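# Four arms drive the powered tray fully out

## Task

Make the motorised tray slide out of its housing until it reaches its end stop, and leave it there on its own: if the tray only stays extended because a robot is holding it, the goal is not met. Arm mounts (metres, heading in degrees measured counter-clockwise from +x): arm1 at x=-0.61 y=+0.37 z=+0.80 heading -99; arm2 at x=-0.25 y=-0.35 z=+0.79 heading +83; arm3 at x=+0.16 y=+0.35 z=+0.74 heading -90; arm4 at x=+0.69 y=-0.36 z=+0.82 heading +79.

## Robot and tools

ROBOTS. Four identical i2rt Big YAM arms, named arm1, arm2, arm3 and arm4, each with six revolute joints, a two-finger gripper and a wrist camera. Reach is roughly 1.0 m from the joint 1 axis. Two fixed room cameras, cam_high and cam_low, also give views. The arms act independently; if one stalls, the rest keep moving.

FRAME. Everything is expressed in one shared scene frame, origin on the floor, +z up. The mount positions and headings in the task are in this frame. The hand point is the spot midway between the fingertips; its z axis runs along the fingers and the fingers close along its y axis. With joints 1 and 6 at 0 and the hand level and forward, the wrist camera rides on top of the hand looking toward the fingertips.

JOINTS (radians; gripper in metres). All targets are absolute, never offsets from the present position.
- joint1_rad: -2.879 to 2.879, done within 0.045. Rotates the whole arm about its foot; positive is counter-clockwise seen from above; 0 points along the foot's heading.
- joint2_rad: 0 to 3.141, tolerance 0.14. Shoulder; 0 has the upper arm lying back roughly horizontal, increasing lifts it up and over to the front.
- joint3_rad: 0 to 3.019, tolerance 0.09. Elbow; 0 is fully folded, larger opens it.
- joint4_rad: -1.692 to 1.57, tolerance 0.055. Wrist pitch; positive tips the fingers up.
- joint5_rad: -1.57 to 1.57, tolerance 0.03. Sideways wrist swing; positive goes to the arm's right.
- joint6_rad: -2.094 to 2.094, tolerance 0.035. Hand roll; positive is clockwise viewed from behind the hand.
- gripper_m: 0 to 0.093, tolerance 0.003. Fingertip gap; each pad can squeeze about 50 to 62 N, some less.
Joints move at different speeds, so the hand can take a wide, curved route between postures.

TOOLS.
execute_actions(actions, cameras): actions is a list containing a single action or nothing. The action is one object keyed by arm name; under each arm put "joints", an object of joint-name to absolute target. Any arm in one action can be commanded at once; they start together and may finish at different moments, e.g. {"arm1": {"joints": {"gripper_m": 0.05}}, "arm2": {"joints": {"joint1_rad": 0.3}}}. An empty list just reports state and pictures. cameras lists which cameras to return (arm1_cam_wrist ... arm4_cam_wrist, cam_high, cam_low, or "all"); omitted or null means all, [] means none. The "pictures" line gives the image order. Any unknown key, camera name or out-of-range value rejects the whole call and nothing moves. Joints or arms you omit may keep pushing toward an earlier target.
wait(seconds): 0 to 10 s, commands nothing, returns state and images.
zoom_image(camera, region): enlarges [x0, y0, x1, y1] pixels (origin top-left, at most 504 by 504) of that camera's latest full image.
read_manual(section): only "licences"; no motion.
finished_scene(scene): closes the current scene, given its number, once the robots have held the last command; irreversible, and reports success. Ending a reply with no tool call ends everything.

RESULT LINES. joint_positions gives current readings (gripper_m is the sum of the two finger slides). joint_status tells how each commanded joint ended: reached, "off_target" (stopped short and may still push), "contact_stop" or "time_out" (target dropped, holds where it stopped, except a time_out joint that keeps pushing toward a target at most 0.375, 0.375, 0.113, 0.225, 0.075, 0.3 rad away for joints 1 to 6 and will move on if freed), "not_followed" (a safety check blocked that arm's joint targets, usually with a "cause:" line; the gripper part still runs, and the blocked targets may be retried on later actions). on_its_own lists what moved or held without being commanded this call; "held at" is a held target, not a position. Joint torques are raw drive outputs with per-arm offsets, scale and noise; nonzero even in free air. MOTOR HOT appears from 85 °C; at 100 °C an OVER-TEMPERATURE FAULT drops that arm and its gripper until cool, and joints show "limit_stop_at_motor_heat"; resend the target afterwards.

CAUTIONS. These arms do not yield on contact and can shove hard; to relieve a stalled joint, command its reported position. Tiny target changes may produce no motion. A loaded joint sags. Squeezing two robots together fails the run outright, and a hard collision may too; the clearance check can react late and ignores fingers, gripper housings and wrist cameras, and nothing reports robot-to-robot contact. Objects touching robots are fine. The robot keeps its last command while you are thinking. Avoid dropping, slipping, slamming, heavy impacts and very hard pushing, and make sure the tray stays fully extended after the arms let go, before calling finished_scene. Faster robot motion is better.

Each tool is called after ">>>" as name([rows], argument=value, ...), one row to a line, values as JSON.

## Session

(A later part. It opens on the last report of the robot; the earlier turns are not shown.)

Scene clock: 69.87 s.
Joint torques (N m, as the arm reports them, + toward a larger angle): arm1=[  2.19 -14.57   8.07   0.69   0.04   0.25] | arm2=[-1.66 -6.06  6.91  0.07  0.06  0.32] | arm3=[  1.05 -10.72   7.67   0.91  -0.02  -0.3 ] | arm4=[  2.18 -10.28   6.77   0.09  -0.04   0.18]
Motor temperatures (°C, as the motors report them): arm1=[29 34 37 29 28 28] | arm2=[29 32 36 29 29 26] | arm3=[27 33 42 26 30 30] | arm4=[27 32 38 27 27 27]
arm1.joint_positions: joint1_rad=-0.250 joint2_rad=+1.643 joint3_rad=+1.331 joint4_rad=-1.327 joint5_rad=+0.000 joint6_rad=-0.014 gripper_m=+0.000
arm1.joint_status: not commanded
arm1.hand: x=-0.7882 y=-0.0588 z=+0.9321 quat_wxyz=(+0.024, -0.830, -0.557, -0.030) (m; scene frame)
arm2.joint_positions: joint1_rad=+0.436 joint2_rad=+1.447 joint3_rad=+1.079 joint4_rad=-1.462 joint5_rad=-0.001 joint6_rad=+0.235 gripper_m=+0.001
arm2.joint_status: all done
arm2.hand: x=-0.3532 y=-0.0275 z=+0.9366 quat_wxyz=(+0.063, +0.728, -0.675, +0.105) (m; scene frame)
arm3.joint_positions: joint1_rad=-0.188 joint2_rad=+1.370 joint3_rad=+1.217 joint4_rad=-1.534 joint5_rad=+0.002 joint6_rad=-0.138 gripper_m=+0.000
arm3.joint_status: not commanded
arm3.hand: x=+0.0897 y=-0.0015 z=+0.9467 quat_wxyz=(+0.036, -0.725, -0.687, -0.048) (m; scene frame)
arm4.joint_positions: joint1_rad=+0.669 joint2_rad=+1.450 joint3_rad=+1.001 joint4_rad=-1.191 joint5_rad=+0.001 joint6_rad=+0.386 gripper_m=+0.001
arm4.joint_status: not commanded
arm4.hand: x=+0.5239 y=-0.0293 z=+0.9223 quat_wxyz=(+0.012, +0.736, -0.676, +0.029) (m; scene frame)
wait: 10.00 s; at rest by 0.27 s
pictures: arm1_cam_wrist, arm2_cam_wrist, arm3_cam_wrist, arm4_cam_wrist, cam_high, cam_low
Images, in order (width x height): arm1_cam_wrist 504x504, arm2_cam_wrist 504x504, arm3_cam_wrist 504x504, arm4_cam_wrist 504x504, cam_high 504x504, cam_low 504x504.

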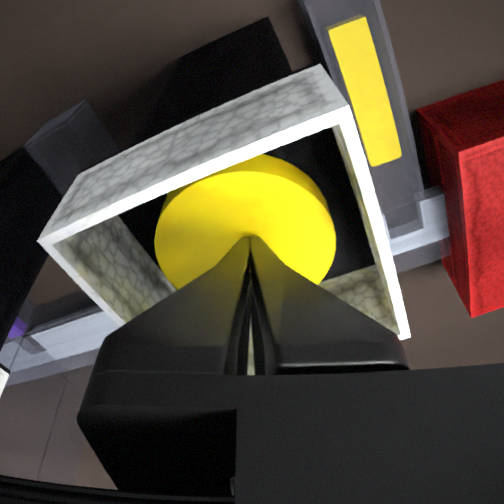

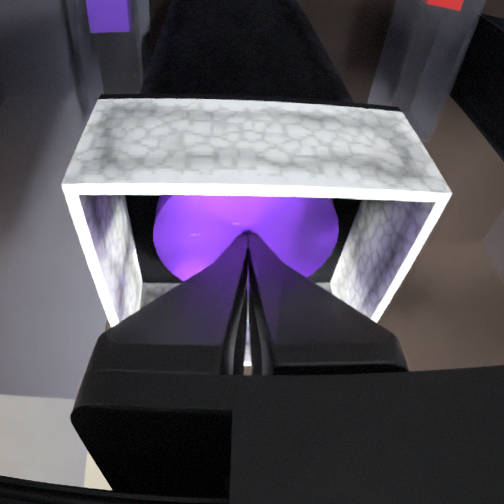

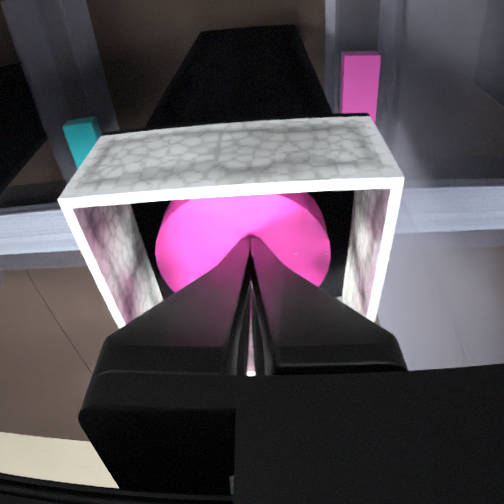

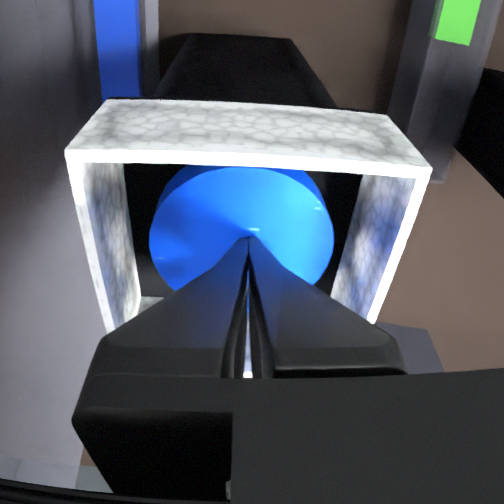

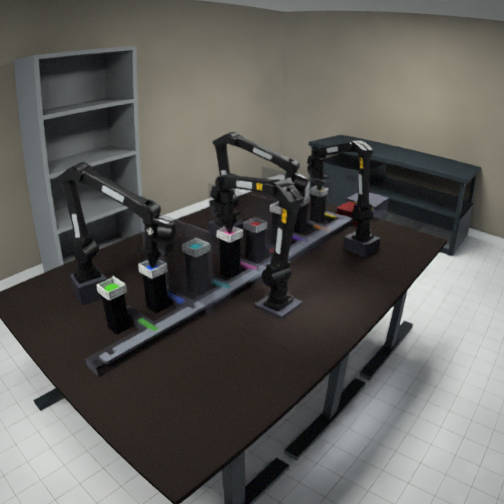

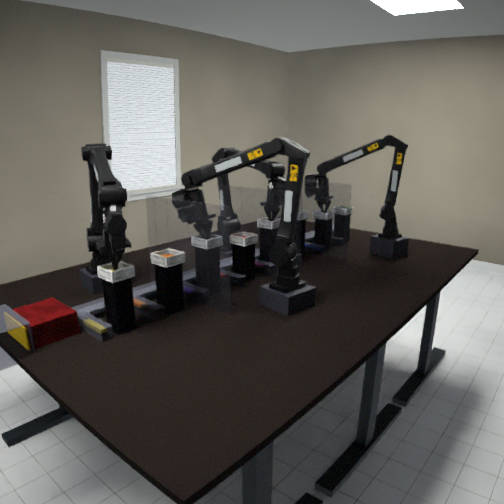

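>>> wait(seconds=10)

>>> wait(seconds=10)

>>> wait(seconds=10)

>>> wait(seconds=10)

>>> execute_actions([
  {"arm1":{"joints":{"joint2_rad":1.5}},"arm2":{"joints":{"joint2_rad":1.27}},"arm3":{"joints":{"joint2_rad":1.19}},"arm4":{"joints":{"joint2_rad":1.27}}},
], cameras=[])

>>> execute_actions([
  {"arm1":{"joints":{"joint1_rad":0.244,"joint4_rad":-1.48}},"arm2":{"joints":{"joint1_rad":-0.21,"joint4_rad":-1.41,"joint6_rad":-0.25}},"arm3":{"joints":{"joint1_rad":0.424,"joint4_rad":-1.455,"joint6_rad":0.35}},"arm4":{"joints":{"joint1_rad":0.05,"joint4_rad":-1.33,"joint6_rad":0}}},
], cameras=["arm1_cam_wrist","arm2_cam_wrist","arm3_cam_wrist","arm4_cam_wrist"])

Scene clock: 93.07 s.
Joint torques (N m, as the arm reports them, + toward a larger angle): arm1=[  1.51 -13.74   8.24   0.64   0.08   0.22] | arm2=[-1.66 -5.97  6.91  0.08  0.06  0.32] | arm3=[  1.21 -10.5    7.7    1.02  -0.04  -0.31] | arm4=[  2.19 -10.27   6.79   0.1   -0.04   0.19]
Motor temperatures (°C, as the motors report them): arm1=[29 34 38 29 28 28] | arm2=[29 31 36 29 29 26] | arm3=[27 33 42 27 30 30] | arm4=[27 32 38 27 27 27]
arm1.joint_positions: joint1_rad=-0.250 joint2_rad=+1.643 joint3_rad=+1.331 joint4_rad=-1.327 joint5_rad=+0.000 joint6_rad=-0.014 gripper_m=+0.000
arm1.joint_status: not commanded
arm1.hand: x=-0.7882 y=-0.0588 z=+0.9321 quat_wxyz=(+0.024, -0.830, -0.557, -0.030) (m; scene frame)
arm2.joint_positions: joint1_rad=+0.436 joint2_rad=+1.447 joint3_rad=+1.079 joint4_rad=-1.462 joint5_rad=-0.001 joint6_rad=+0.235 gripper_m=+0.001
arm2.joint_status: all done
arm2.hand: x=-0.3532 y=-0.0275 z=+0.9366 quat_wxyz=(+0.063, +0.728, -0.675, +0.105) (m; scene frame)
arm3.joint_positions: joint1_rad=-0.188 joint2_rad=+1.370 joint3_rad=+1.217 joint4_rad=-1.534 joint5_rad=+0.002 joint6_rad=-0.138 gripper_m=+0.000
arm3.joint_status: not commanded
arm3.hand: x=+0.0897 y=-0.0015 z=+0.9467 quat_wxyz=(+0.036, -0.725, -0.687, -0.048) (m; scene frame)
arm4.joint_positions: joint1_rad=+0.669 joint2_rad=+1.450 joint3_rad=+1.001 joint4_rad=-1.191 joint5_rad=+0.001 joint6_rad=+0.386 gripper_m=+0.001
arm4.joint_status: not commanded
arm4.hand: x=+0.5239 y=-0.0293 z=+0.9223 quat_wxyz=(+0.012, +0.736, -0.676, +0.029) (m; scene frame)
wait: 10.00 s; at rest from the start
pictures: arm1_cam_wrist, arm2_cam_wrist, arm3_cam_wrist, arm4_cam_wrist, cam_high, cam_low
Images, in order (width x height): arm1_cam_wrist 504x504, arm2_cam_wrist 504x504, arm3_cam_wrist 504x504, arm4_cam_wrist 504x504, cam_high 504x504, cam_low 504x504.

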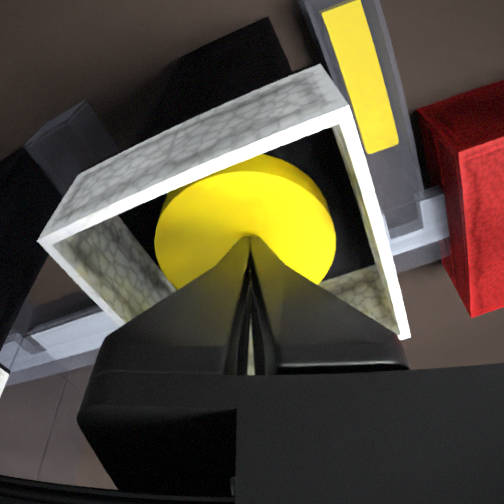

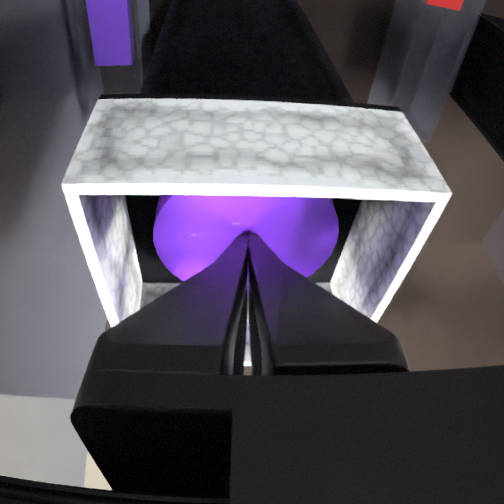

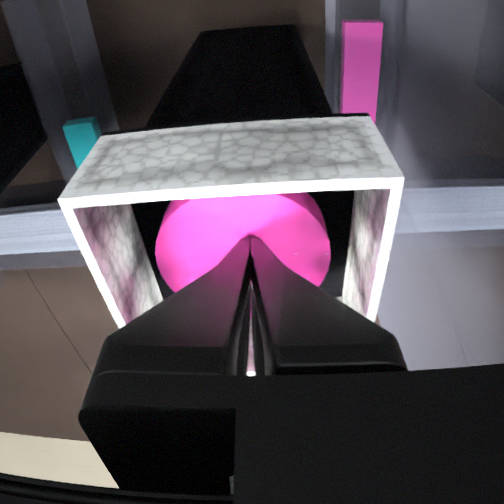

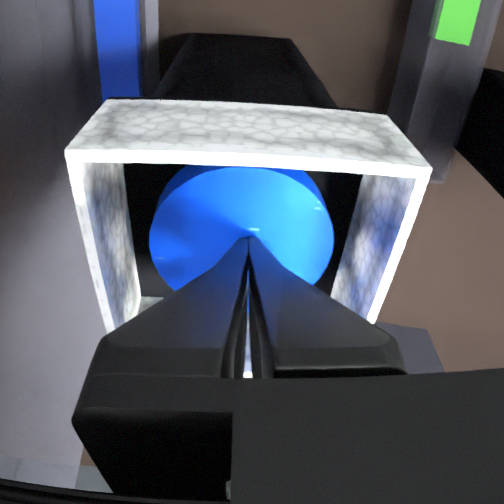

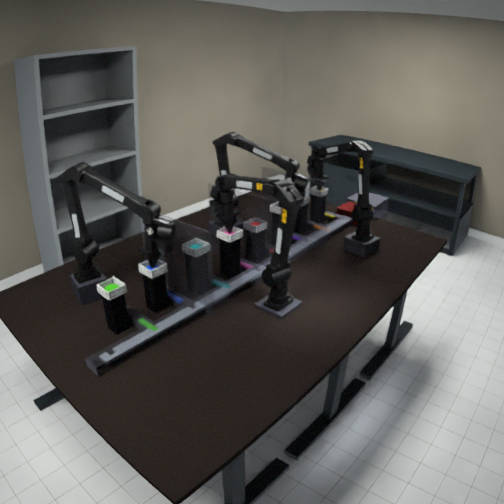

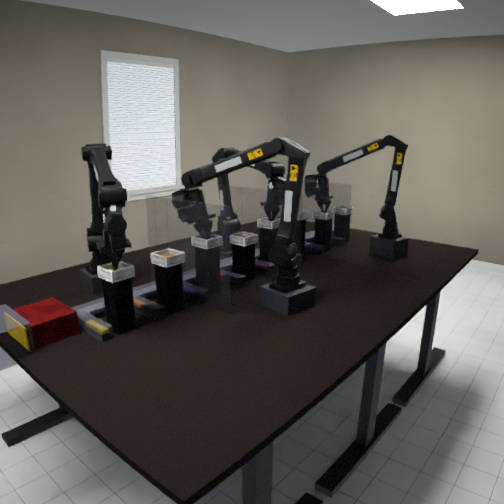

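Scene clock: 103.07 s.
Joint torques (N m, as the arm reports them, + toward a larger angle): arm1=[  1.8  -13.75   8.14   0.72   0.03   0.25] | arm2=[-1.69 -6.08  6.91  0.05  0.06  0.32] | arm3=[  0.81 -10.47   7.67   1.    -0.03  -0.32] | arm4=[  2.18 -10.19   6.74   0.05  -0.02   0.19]
Motor temperatures (°C, as the motors report them): arm1=[29 34 38 29 28 28] | arm2=[29 32 37 29 29 26] | arm3=[27 33 42 27 30 30] | arm4=[27 32 38 27 27 27]
arm1.joint_positions: joint1_rad=-0.250 joint2_rad=+1.643 joint3_rad=+1.331 joint4_rad=-1.327 joint5_rad=+0.000 joint6_rad=-0.014 gripper_m=+0.000
arm1.joint_status: not commanded
arm1.hand: x=-0.7882 y=-0.0588 z=+0.9321 quat_wxyz=(+0.024, -0.830, -0.557, -0.030) (m; scene frame)
arm2.joint_positions: joint1_rad=+0.436 joint2_rad=+1.447 joint3_rad=+1.079 joint4_rad=-1.462 joint5_rad=-0.001 joint6_rad=+0.235 gripper_m=+0.001
arm2.joint_status: all done
arm2.hand: x=-0.3532 y=-0.0275 z=+0.9366 quat_wxyz=(+0.063, +0.728, -0.675, +0.105) (m; scene frame)
arm3.joint_positions: joint1_rad=-0.188 joint2_rad=+1.370 joint3_rad=+1.217 joint4_rad=-1.534 joint5_rad=+0.002 joint6_rad=-0.138 gripper_m=+0.000
arm3.joint_status: not commanded
arm3.hand: x=+0.0897 y=-0.0015 z=+0.9467 quat_wxyz=(+0.036, -0.725, -0.687, -0.048) (m; scene frame)
arm4.joint_positions: joint1_rad=+0.669 joint2_rad=+1.450 joint3_rad=+1.001 joint4_rad=-1.191 joint5_rad=+0.001 joint6_rad=+0.386 gripper_m=+0.001
arm4.joint_status: not commanded
arm4.hand: x=+0.5239 y=-0.0293 z=+0.9223 quat_wxyz=(+0.012, +0.736, -0.676, +0.029) (m; scene frame)
wait: 10.00 s; at rest by 0.27 s
pictures: arm1_cam_wrist, arm2_cam_wrist, arm3_cam_wrist, arm4_cam_wrist, cam_high, cam_low
Images, in order (width x height): arm1_cam_wrist 504x504, arm2_cam_wrist 504x504, arm3_cam_wrist 504x504, arm4_cam_wrist 504x504, cam_high 504x504, cam_low 504x504.

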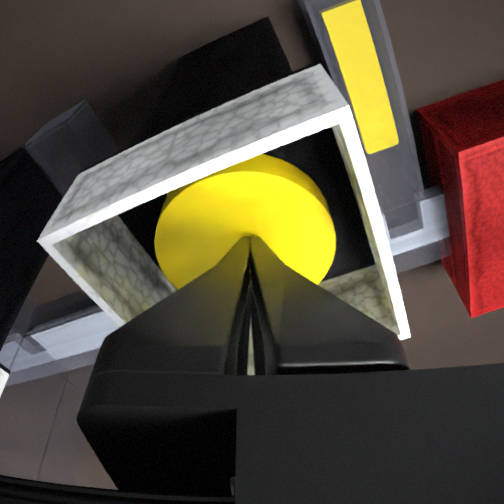

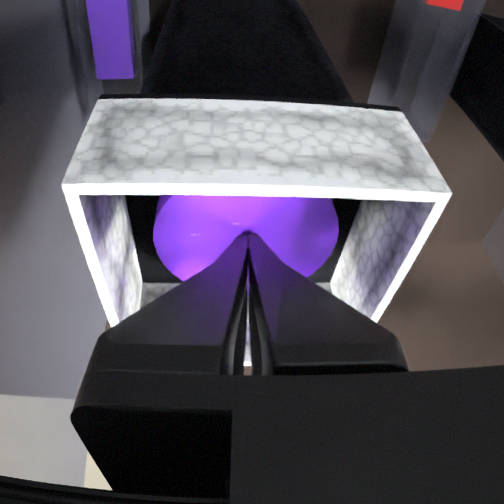

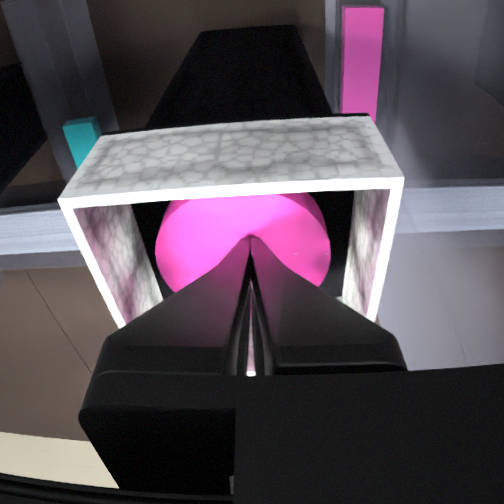

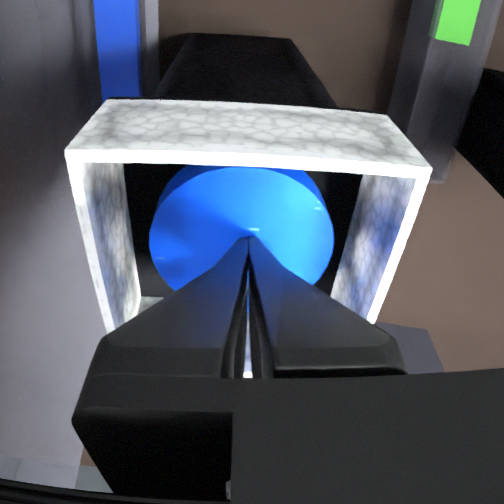

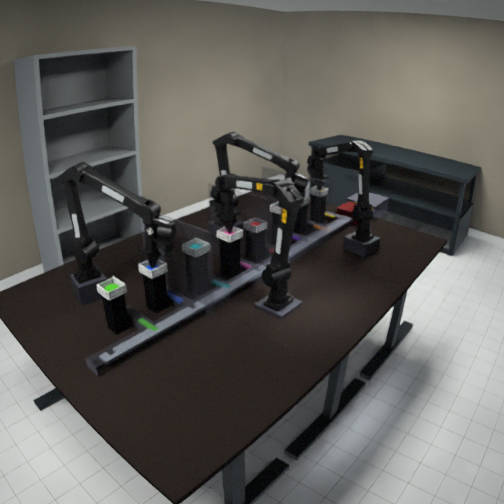

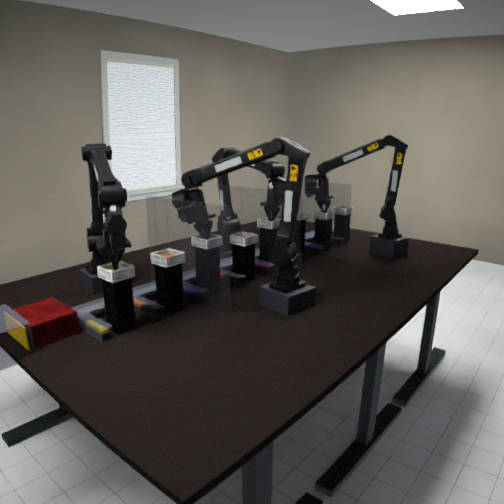

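Scene clock: 113.07 s.
Joint torques (N m, as the arm reports them, + toward a larger angle): arm1=[  1.95 -13.3    8.26   0.83   0.08   0.21] | arm2=[-1.71 -6.07  6.9   0.07  0.06  0.32] | arm3=[  1.17 -10.1    7.79   1.    -0.05  -0.33] | arm4=[  2.22 -10.24   6.78   0.06  -0.04   0.18]
Motor temperatures (°C, as the motors report them): arm1=[29 34 38 29 28 28] | arm2=[29 32 37 29 29 26] | arm3=[27 33 42 27 30 30] | arm4=[27 32 38 27 27 27]
arm1.joint_positions: joint1_rad=-0.250 joint2_rad=+1.643 joint3_rad=+1.331 joint4_rad=-1.327 joint5_rad=+0.000 joint6_rad=-0.014 gripper_m=+0.000
arm1.joint_status: not commanded
arm1.hand: x=-0.7882 y=-0.0588 z=+0.9321 quat_wxyz=(+0.024, -0.830, -0.557, -0.030) (m; scene frame)
arm2.joint_positions: joint1_rad=+0.436 joint2_rad=+1.447 joint3_rad=+1.079 joint4_rad=-1.462 joint5_rad=-0.001 joint6_rad=+0.235 gripper_m=+0.001
arm2.joint_status: all done
arm2.hand: x=-0.3532 y=-0.0275 z=+0.9366 quat_wxyz=(+0.063, +0.728, -0.675, +0.105) (m; scene frame)
arm3.joint_positions: joint1_rad=-0.188 joint2_rad=+1.370 joint3_rad=+1.217 joint4_rad=-1.534 joint5_rad=+0.002 joint6_rad=-0.138 gripper_m=+0.000
arm3.joint_status: not commanded
arm3.hand: x=+0.0897 y=-0.0015 z=+0.9467 quat_wxyz=(+0.036, -0.725, -0.687, -0.048) (m; scene frame)
arm4.joint_positions: joint1_rad=+0.669 joint2_rad=+1.450 joint3_rad=+1.001 joint4_rad=-1.191 joint5_rad=+0.001 joint6_rad=+0.386 gripper_m=+0.001
arm4.joint_status: not commanded
arm4.hand: x=+0.5239 y=-0.0293 z=+0.9223 quat_wxyz=(+0.012, +0.736, -0.676, +0.029) (m; scene frame)
wait: 10.00 s; at rest by 0.27 s
pictures: arm1_cam_wrist, arm2_cam_wrist, arm3_cam_wrist, arm4_cam_wrist, cam_high, cam_low
Images, in order (width x height): arm1_cam_wrist 504x504, arm2_cam_wrist 504x504, arm3_cam_wrist 504x504, arm4_cam_wrist 504x504, cam_high 504x504, cam_low 504x504.

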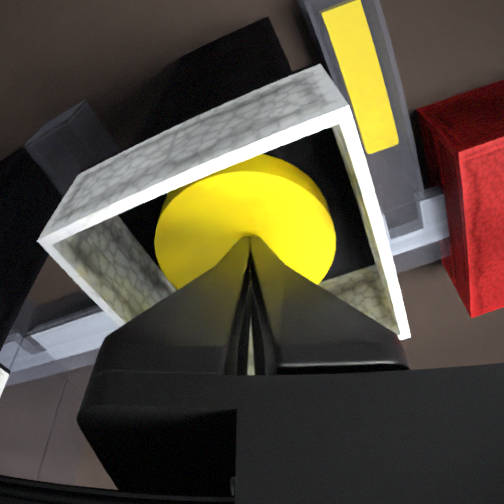

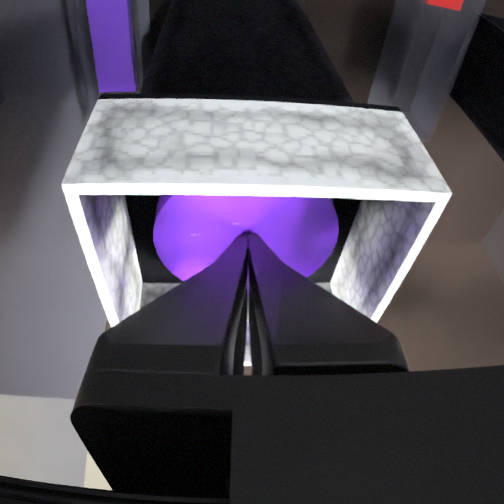

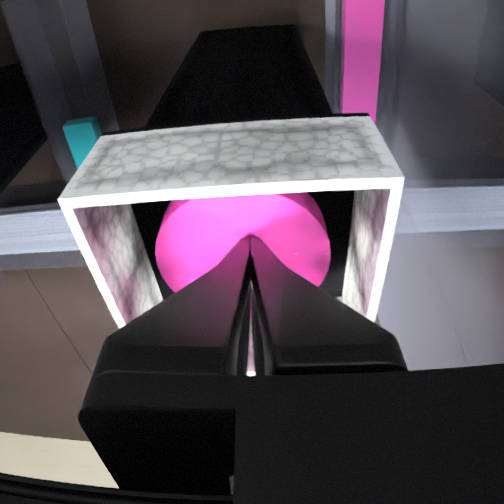

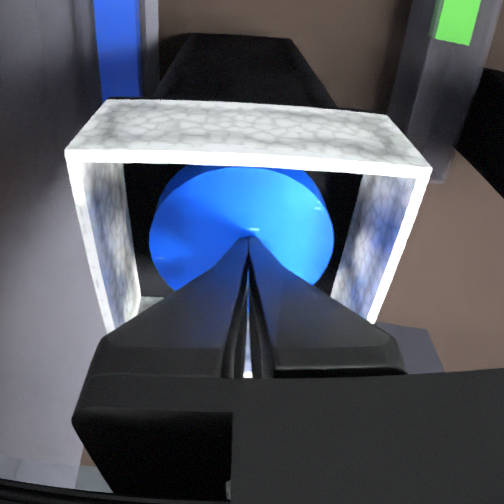

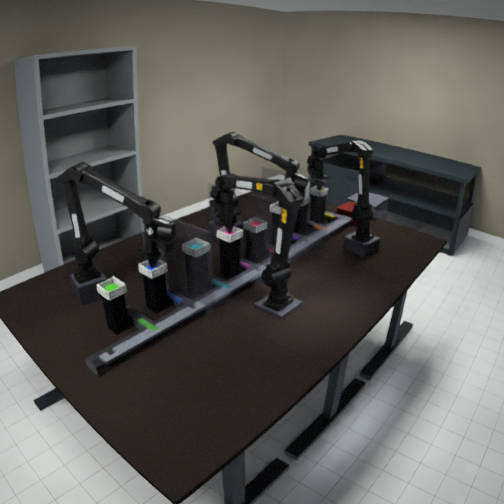

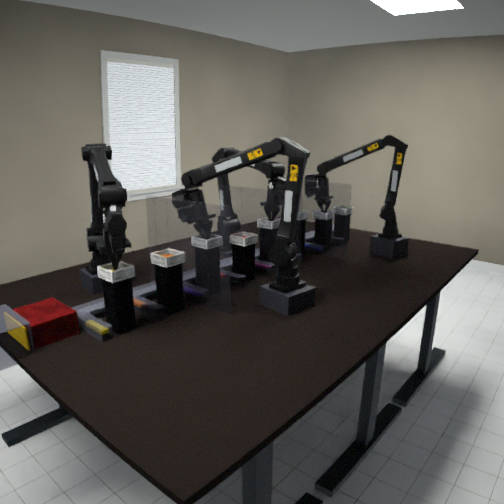

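Scene clock: 123.07 s.
Joint torques (N m, as the arm reports them, + toward a larger angle): arm1=[  2.26 -13.78   8.24   0.62   0.03   0.27] | arm2=[-1.67 -6.02  6.92  0.07  0.06  0.32] | arm3=[  1.09 -10.29   7.61   0.89  -0.03  -0.32] | arm4=[  2.17 -10.25   6.74   0.11  -0.04   0.19]
Motor temperatures (°C, as the motors report them): arm1=[29 35 38 29 28 28] | arm2=[29 32 37 29 29 26] | arm3=[27 33 42 27 30 30] | arm4=[27 32 38 27 27 27]
arm1.joint_positions: joint1_rad=-0.250 joint2_rad=+1.643 joint3_rad=+1.331 joint4_rad=-1.327 joint5_rad=+0.000 joint6_rad=-0.014 gripper_m=+0.000
arm1.joint_status: not commanded
arm1.hand: x=-0.7882 y=-0.0588 z=+0.9321 quat_wxyz=(+0.024, -0.830, -0.557, -0.030) (m; scene frame)
arm2.joint_positions: joint1_rad=+0.436 joint2_rad=+1.447 joint3_rad=+1.079 joint4_rad=-1.462 joint5_rad=-0.001 joint6_rad=+0.235 gripper_m=+0.001
arm2.joint_status: all done
arm2.hand: x=-0.3532 y=-0.0275 z=+0.9366 quat_wxyz=(+0.063, +0.728, -0.675, +0.105) (m; scene frame)
arm3.joint_positions: joint1_rad=-0.188 joint2_rad=+1.370 joint3_rad=+1.217 joint4_rad=-1.534 joint5_rad=+0.002 joint6_rad=-0.138 gripper_m=+0.000
arm3.joint_status: not commanded
arm3.hand: x=+0.0897 y=-0.0015 z=+0.9467 quat_wxyz=(+0.036, -0.725, -0.687, -0.048) (m; scene frame)
arm4.joint_positions: joint1_rad=+0.669 joint2_rad=+1.450 joint3_rad=+1.001 joint4_rad=-1.191 joint5_rad=+0.001 joint6_rad=+0.386 gripper_m=+0.001
arm4.joint_status: not commanded
arm4.hand: x=+0.5239 y=-0.0293 z=+0.9223 quat_wxyz=(+0.012, +0.736, -0.676, +0.029) (m; scene frame)
wait: 10.00 s; at rest by 0.27 s
pictures: arm1_cam_wrist, arm2_cam_wrist, arm3_cam_wrist, arm4_cam_wrist, cam_high, cam_low
Images, in order (width x height): arm1_cam_wrist 504x504, arm2_cam_wrist 504x504, arm3_cam_wrist 504x504, arm4_cam_wrist 504x504, cam_high 504x504, cam_low 504x504.

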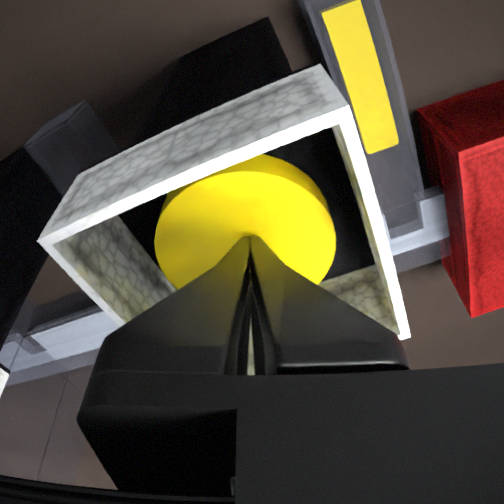

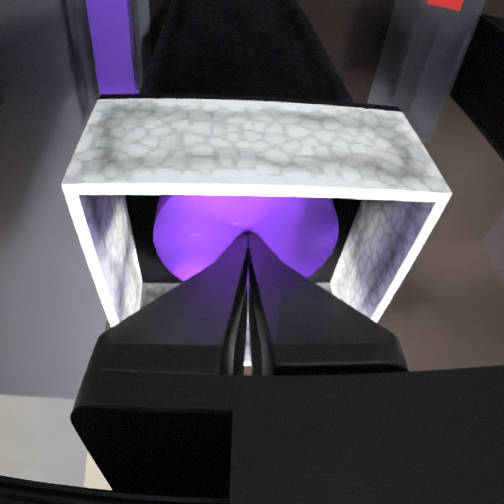

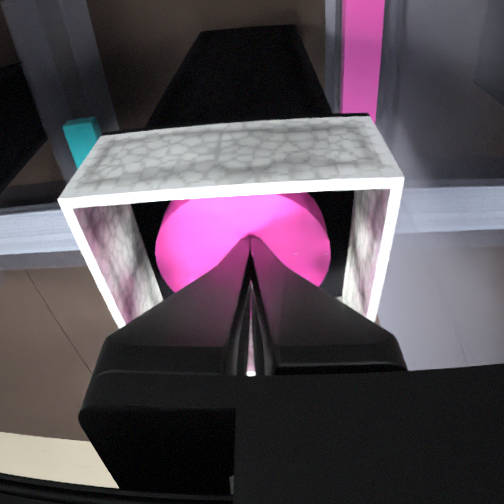

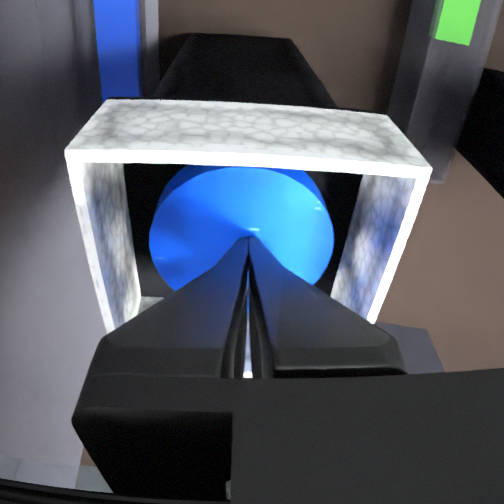

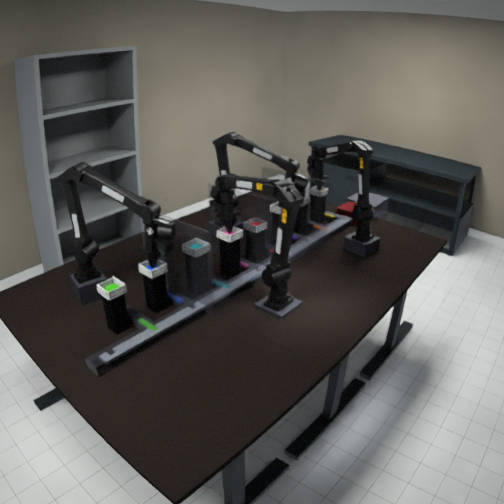

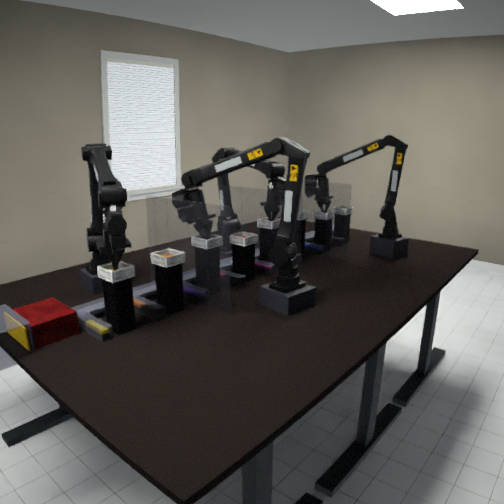

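Scene clock: 124.23 s.
Joint torques (N m, as the arm reports them, + toward a larger angle): arm1=[  1.81 -13.03   9.01   1.02   0.05   0.27] | arm2=[-1.71 -6.1   7.55  0.48  0.06  0.32] | arm3=[ 1.22 -8.91  8.52  1.15 -0.04 -0.3 ] | arm4=[ 2.08 -8.49  7.99  0.55 -0.03  0.18]
Motor temperatures (°C, as the motors report them): arm1=[29 35 38 29 28 28] | arm2=[29 32 37 29 29 26] | arm3=[27 33 43 27 30 30] | arm4=[27 32 38 27 27 27]
arm1.joint_positions: joint1_rad=-0.250 joint2_rad=+1.490 joint3_rad=+1.330 joint4_rad=-1.325 joint5_rad=+0.000 joint6_rad=-0.014 gripper_m=+0.000
arm1.joint_status: all done
arm1.hand: x=-0.7855 y=-0.0535 z=+0.9989 quat_wxyz=(-0.018, -0.830, -0.557, +0.034) (m; scene frame)
arm2.joint_positions: joint1_rad=+0.436 joint2_rad=+1.257 joint3_rad=+1.079 joint4_rad=-1.462 joint5_rad=-0.001 joint6_rad=+0.235 gripper_m=+0.001
arm2.joint_status: all done
arm2.hand: x=-0.3504 y=-0.0353 z=+0.9954 quat_wxyz=(+0.017, +0.733, -0.680, +0.023) (m; scene frame)
arm3.joint_positions: joint1_rad=-0.188 joint2_rad=+1.181 joint3_rad=+1.210 joint4_rad=-1.531 joint5_rad=+0.002 joint6_rad=-0.138 gripper_m=+0.000
arm3.joint_status: all done
arm3.hand: x=+0.0939 y=+0.0200 z=+1.0067 quat_wxyz=(-0.018, -0.726, -0.687, +0.028) (m; scene frame)
arm4.joint_positions: joint1_rad=+0.669 joint2_rad=+1.256 joint3_rad=+0.995 joint4_rad=-1.191 joint5_rad=+0.001 joint6_rad=+0.386 gripper_m=+0.001
arm4.joint_status: all done
arm4.hand: x=+0.5258 y=-0.0327 z=+0.9876 quat_wxyz=(-0.021, +0.735, -0.675, -0.059) (m; scene frame)
pictures: none
No camera images: the call's "cameras" was empty. Leave "cameras" out to get every camera's image.

Scene clock: 125.77 s.
Joint torques (N m, as the arm reports them, + toward a larger angle): arm1=[  0.96 -12.84   8.65  -0.06   0.1    0.26] | arm2=[-1.32 -6.79  7.62  0.76  0.02 -0.06] | arm3=[ 0.36 -9.19  8.72  1.56  0.03 -0.05] | arm4=[ 0.6  -8.31  7.76  0.1  -0.06 -0.06]
Motor temperatures (°C, as the motors report them): arm1=[29 35 38 29 28 28] | arm2=[29 32 37 29 29 26] | arm3=[27 33 43 27 30 30] | arm4=[27 32 39 27 27 27]
arm1.joint_positions: joint1_rad=+0.251 joint2_rad=+1.492 joint3_rad=+1.330 joint4_rad=-1.468 joint5_rad=-0.001 joint6_rad=-0.013 gripper_m=+0.000
arm1.joint_status: all done
arm1.hand: x=-0.5650 y=-0.0531 z=+0.9969 quat_wxyz=(+0.027, -0.666, -0.745, -0.024) (m; scene frame)
arm2.joint_positions: joint1_rad=-0.211 joint2_rad=+1.259 joint3_rad=+1.079 joint4_rad=-1.416 joint5_rad=-0.001 joint6_rad=-0.234 gripper_m=+0.001
arm2.joint_status: all done
arm2.hand: x=-0.1379 y=-0.0277 z=+0.9925 quat_wxyz=(+0.011, +0.670, -0.743, -0.001) (m; scene frame)
arm3.joint_positions: joint1_rad=+0.424 joint2_rad=+1.181 joint3_rad=+1.210 joint4_rad=-1.470 joint5_rad=+0.002 joint6_rad=+0.337 gripper_m=+0.000
arm3.joint_status: all done
arm3.hand: x=+0.3031 y=+0.0290 z=+1.0083 quat_wxyz=(-0.059, -0.676, -0.734, +0.025) (m; scene frame)
arm4.joint_positions: joint1_rad=+0.056 joint2_rad=+1.257 joint3_rad=+0.995 joint4_rad=-1.319 joint5_rad=+0.001 joint6_rad=+0.015 gripper_m=+0.001
arm4.joint_status: all done
arm4.hand: x=+0.7399 y=-0.0280 z=+0.9845 quat_wxyz=(+0.004, +0.649, -0.760, +0.000) (m; scene frame)
pictures: arm1_cam_wrist, arm2_cam_wrist, arm3_cam_wrist, arm4_cam_wrist
Images, in order (width x height): arm1_cam_wrist 504x504, arm2_cam_wrist 504x504, arm3_cam_wrist 504x504, arm4_cam_wrist 504x504.

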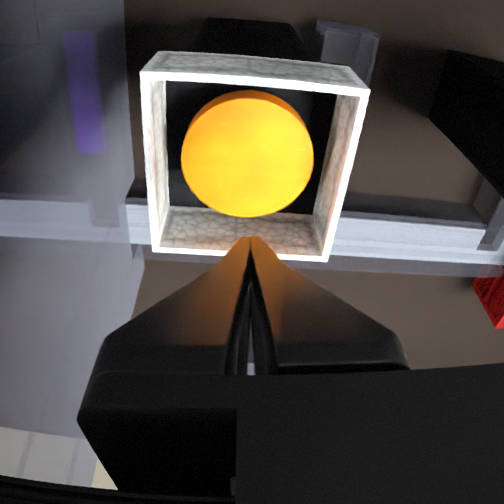

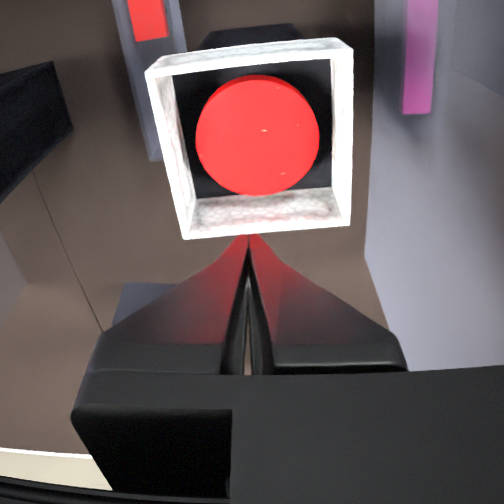

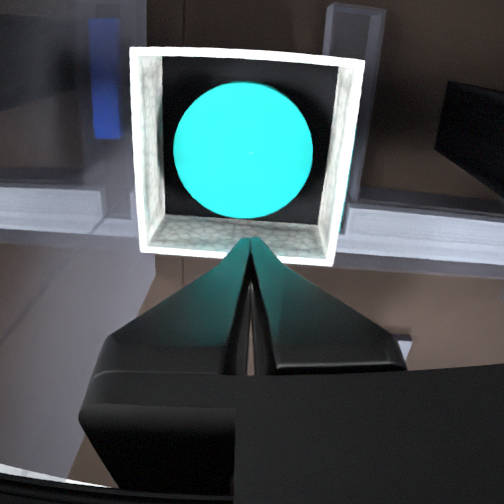

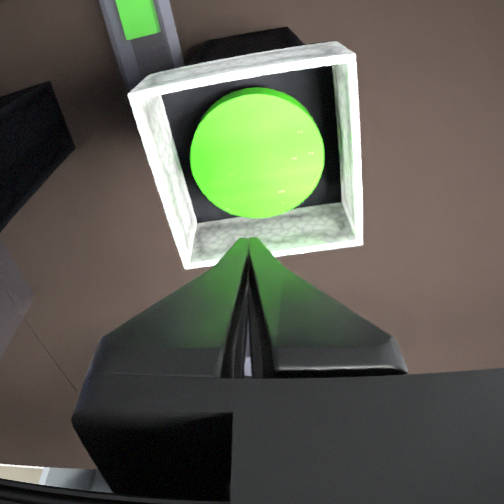

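>>> execute_actions([
  {"arm1":{"joints":{"joint2_rad":1.7}},"arm2":{"joints":{"joint2_rad":1.5,"joint3_rad":1.02,"joint4_rad":-1.32}},"arm3":{"joints":{"joint2_rad":1.39}},"arm4":{"joints":{"joint2_rad":1.51}}},
], cameras=[])

>>> wait(seconds=8)

Scene clock: 130.63 s.
Joint torques (N m, as the arm reports them, + toward a larger angle): arm1=[  1.57 -14.95   6.59  -0.11   0.06   0.24] | arm2=[-1.22 -8.51  5.8   0.63  0.02 -0.02] | arm3=[  0.44 -10.38   7.37   1.01   0.01  -0.02] | arm4=[  0.52 -10.02   6.1   -0.02  -0.07  -0.07]
Motor temperatures (°C, as the motors report them): arm1=[29 35 39 29 28 28] | arm2=[29 32 37 29 29 26] | arm3=[27 33 43 27 30 30] | arm4=[27 32 39 27 27 27]
arm1.joint_positions: joint1_rad=+0.251 joint2_rad=+1.675 joint3_rad=+1.346 joint4_rad=-1.481 joint5_rad=-0.001 joint6_rad=-0.013 gripper_m=+0.000
arm1.joint_status: all done
arm1.hand: x=-0.5642 y=-0.0622 z=+0.9284 quat_wxyz=(+0.092, -0.662, -0.739, -0.084) (m; scene frame)
arm2.joint_positions: joint1_rad=-0.211 joint2_rad=+1.481 joint3_rad=+1.041 joint4_rad=-1.330 joint5_rad=-0.001 joint6_rad=-0.234 gripper_m=+0.001
arm2.joint_status: all done
arm2.hand: x=-0.1345 y=-0.0149 z=+0.9048 quat_wxyz=(+0.087, +0.667, -0.739, +0.041) (m; scene frame)
arm3.joint_positions: joint1_rad=+0.424 joint2_rad=+1.363 joint3_rad=+1.225 joint4_rad=-1.468 joint5_rad=+0.002 joint6_rad=+0.338 gripper_m=+0.000
arm3.joint_status: all done
arm3.hand: x=+0.3135 y=+0.0060 z=+0.9509 quat_wxyz=(+0.017, -0.678, -0.735, -0.007) (m; scene frame)
arm4.joint_positions: joint1_rad=+0.056 joint2_rad=+1.485 joint3_rad=+1.005 joint4_rad=-1.328 joint5_rad=+0.001 joint6_rad=+0.014 gripper_m=+0.000
arm4.joint_status: all done
arm4.hand: x=+0.7398 y=-0.0256 z=+0.9155 quat_wxyz=(+0.089, +0.646, -0.755, +0.075) (m; scene frame)
pictures: none
No camera images: the call's "cameras" was empty. Leave "cameras" out to get every camera's image.

Scene clock: 138.63 s.
Joint torques (N m, as the arm reports them, + toward a larger angle): arm1=[  1.   -13.26   6.77   0.09   0.13   0.21] | arm2=[-1.26 -8.5   5.76  0.54  0.01 -0.03] | arm3=[  0.41 -10.32   7.23   0.97   0.02  -0.04] | arm4=[  0.57 -10.18   6.15  -0.02  -0.07  -0.07]
Motor temperatures (°C, as the motors report them): arm1=[29 35 38 29 28 28] | arm2=[29 32 37 29 29 26] | arm3=[27 33 43 27 30 30] | arm4=[27 32 38 27 27 27]
arm1.joint_positions: joint1_rad=+0.251 joint2_rad=+1.675 joint3_rad=+1.346 joint4_rad=-1.481 joint5_rad=-0.001 joint6_rad=-0.013 gripper_m=+0.000
arm1.joint_status: all done
arm1.hand: x=-0.5642 y=-0.0622 z=+0.9284 quat_wxyz=(+0.092, -0.662, -0.739, -0.084) (m; scene frame)
arm2.joint_positions: joint1_rad=-0.211 joint2_rad=+1.481 joint3_rad=+1.041 joint4_rad=-1.330 joint5_rad=-0.001 joint6_rad=-0.234 gripper_m=+0.001
arm2.joint_status: all done
arm2.hand: x=-0.1345 y=-0.0149 z=+0.9048 quat_wxyz=(+0.087, +0.667, -0.739, +0.041) (m; scene frame)
arm3.joint_positions: joint1_rad=+0.424 joint2_rad=+1.363 joint3_rad=+1.225 joint4_rad=-1.468 joint5_rad=+0.002 joint6_rad=+0.338 gripper_m=+0.000
arm3.joint_status: all done
arm3.hand: x=+0.3135 y=+0.0060 z=+0.9509 quat_wxyz=(+0.017, -0.678, -0.735, -0.007) (m; scene frame)
arm4.joint_positions: joint1_rad=+0.056 joint2_rad=+1.485 joint3_rad=+1.005 joint4_rad=-1.328 joint5_rad=+0.001 joint6_rad=+0.014 gripper_m=+0.000
arm4.joint_status: all done
arm4.hand: x=+0.7398 y=-0.0256 z=+0.9155 quat_wxyz=(+0.089, +0.646, -0.755, +0.075) (m; scene frame)
wait: 8.00 s; at rest by 0.27 s
pictures: arm1_cam_wrist, arm2_cam_wrist, arm3_cam_wrist, arm4_cam_wrist, cam_high, cam_low
Images, in order (width x height): arm1_cam_wrist 504x504, arm2_cam_wrist 504x504, arm3_cam_wrist 504x504, arm4_cam_wrist 504x504, cam_high 504x504, cam_low 504x504.

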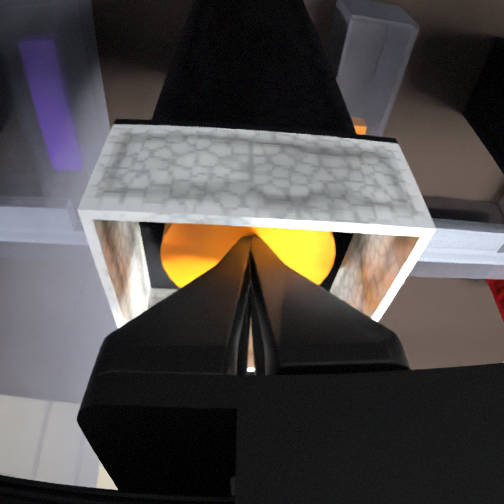

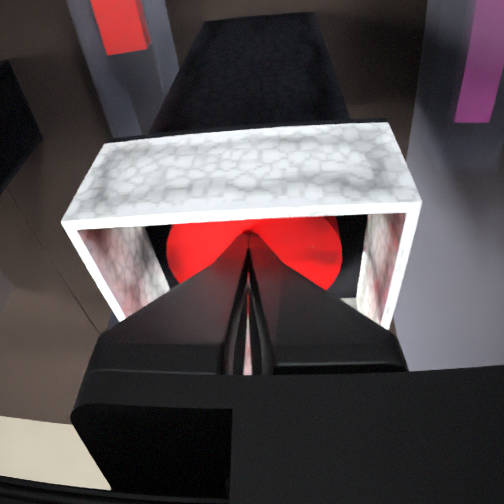

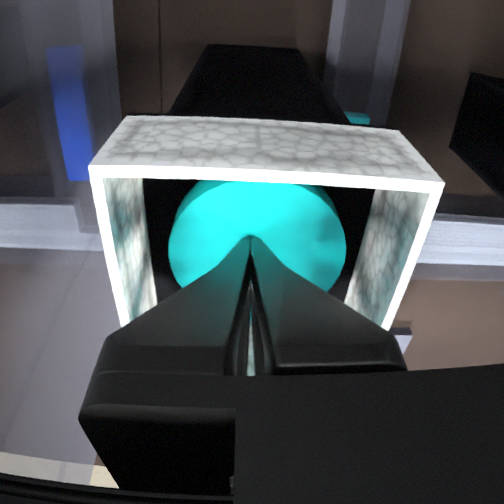

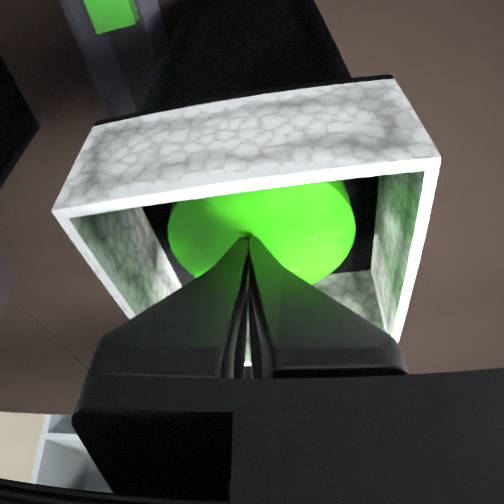

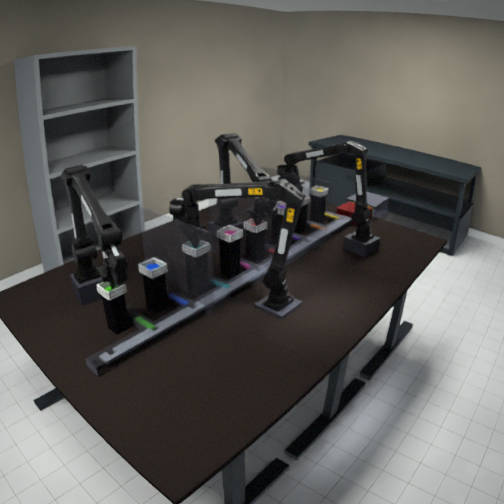

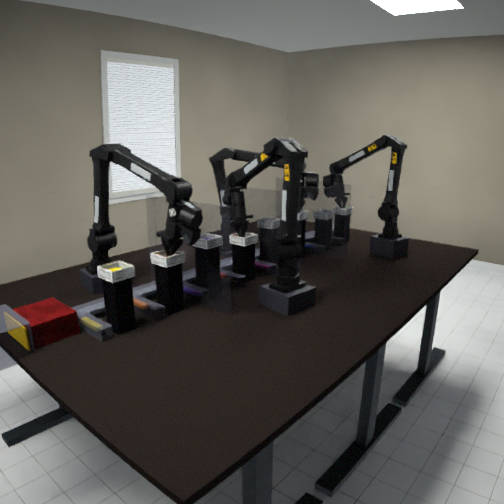

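>>> wait(seconds=8)

Scene clock: 147.73 s.
Joint torques (N m, as the arm reports them, + toward a larger angle): arm1=[  0.8  -13.2    6.64  -0.11   0.07   0.23] | arm2=[-1.24 -8.5   5.79  0.53  0.01 -0.02] | arm3=[  0.45 -10.19   7.3    1.01   0.02  -0.04] | arm4=[ 0.59 -9.96  6.1  -0.02 -0.06 -0.07]
Motor temperatures (°C, as the motors report them): arm1=[29 35 38 29 28 28] | arm2=[29 32 36 29 29 26] | arm3=[27 33 43 27 30 30] | arm4=[27 32 38 27 27 27]
arm1.joint_positions: joint1_rad=+0.251 joint2_rad=+1.675 joint3_rad=+1.346 joint4_rad=-1.481 joint5_rad=-0.001 joint6_rad=-0.013 gripper_m=+0.000
arm1.joint_status: all done
arm1.hand: x=-0.5642 y=-0.0622 z=+0.9284 quat_wxyz=(+0.092, -0.662, -0.739, -0.084) (m; scene frame)
arm2.joint_positions: joint1_rad=-0.211 joint2_rad=+1.481 joint3_rad=+1.041 joint4_rad=-1.330 joint5_rad=-0.001 joint6_rad=-0.234 gripper_m=+0.001
arm2.joint_status: all done
arm2.hand: x=-0.1345 y=-0.0149 z=+0.9048 quat_wxyz=(+0.087, +0.667, -0.739, +0.041) (m; scene frame)
arm3.joint_positions: joint1_rad=+0.424 joint2_rad=+1.363 joint3_rad=+1.225 joint4_rad=-1.468 joint5_rad=+0.002 joint6_rad=+0.338 gripper_m=+0.000
arm3.joint_status: all done
arm3.hand: x=+0.3135 y=+0.0060 z=+0.9509 quat_wxyz=(+0.017, -0.678, -0.735, -0.007) (m; scene frame)
arm4.joint_positions: joint1_rad=+0.056 joint2_rad=+1.485 joint3_rad=+1.005 joint4_rad=-1.328 joint5_rad=+0.001 joint6_rad=+0.014 gripper_m=+0.000
arm4.joint_status: all done
arm4.hand: x=+0.7398 y=-0.0256 z=+0.9155 quat_wxyz=(+0.089, +0.646, -0.755, +0.075) (m; scene frame)
wait: 8.00 s; at rest from the start
pictures: arm1_cam_wrist, arm2_cam_wrist, arm3_cam_wrist, arm4_cam_wrist, cam_high, cam_low
Images, in order (width x height): arm1_cam_wrist 504x504, arm2_cam_wrist 504x504, arm3_cam_wrist 504x504, arm4_cam_wrist 504x504, cam_high 504x504, cam_low 504x504.

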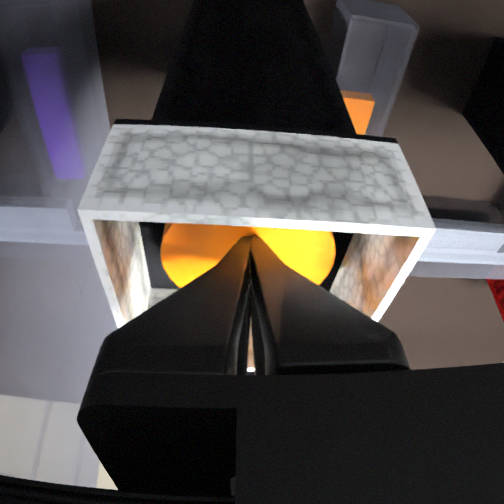

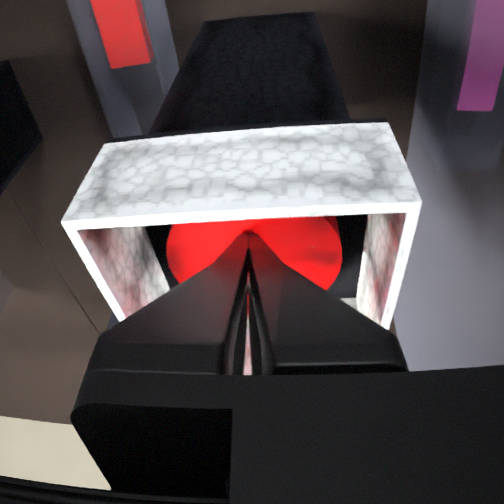

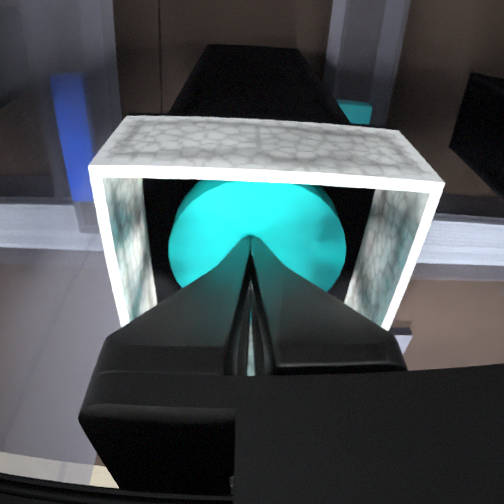

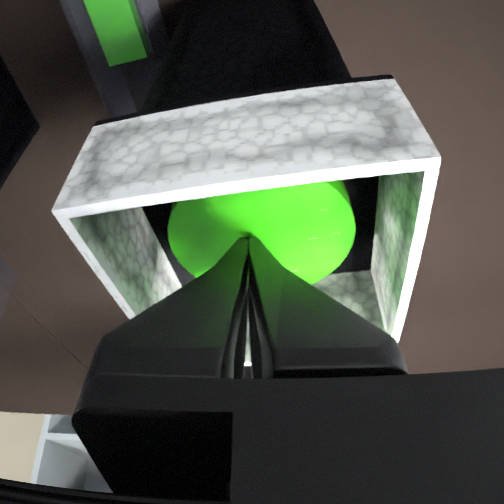

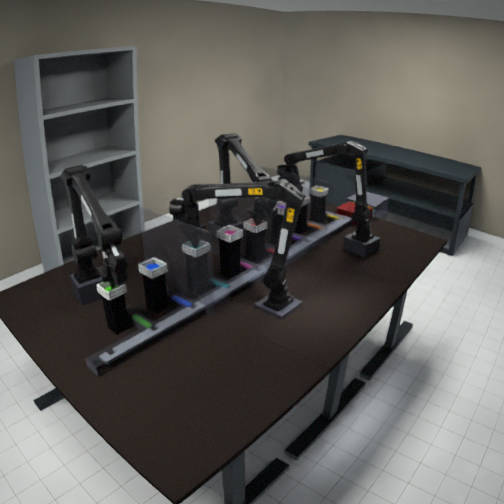

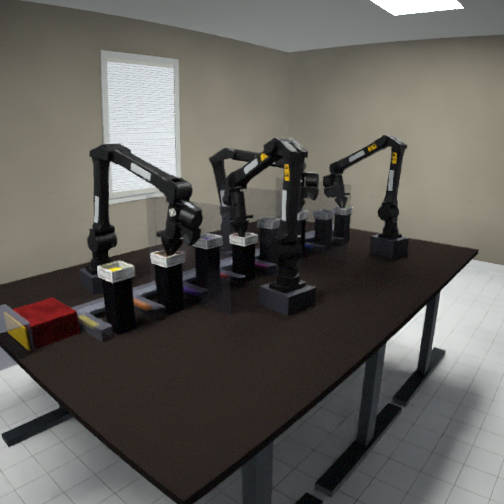

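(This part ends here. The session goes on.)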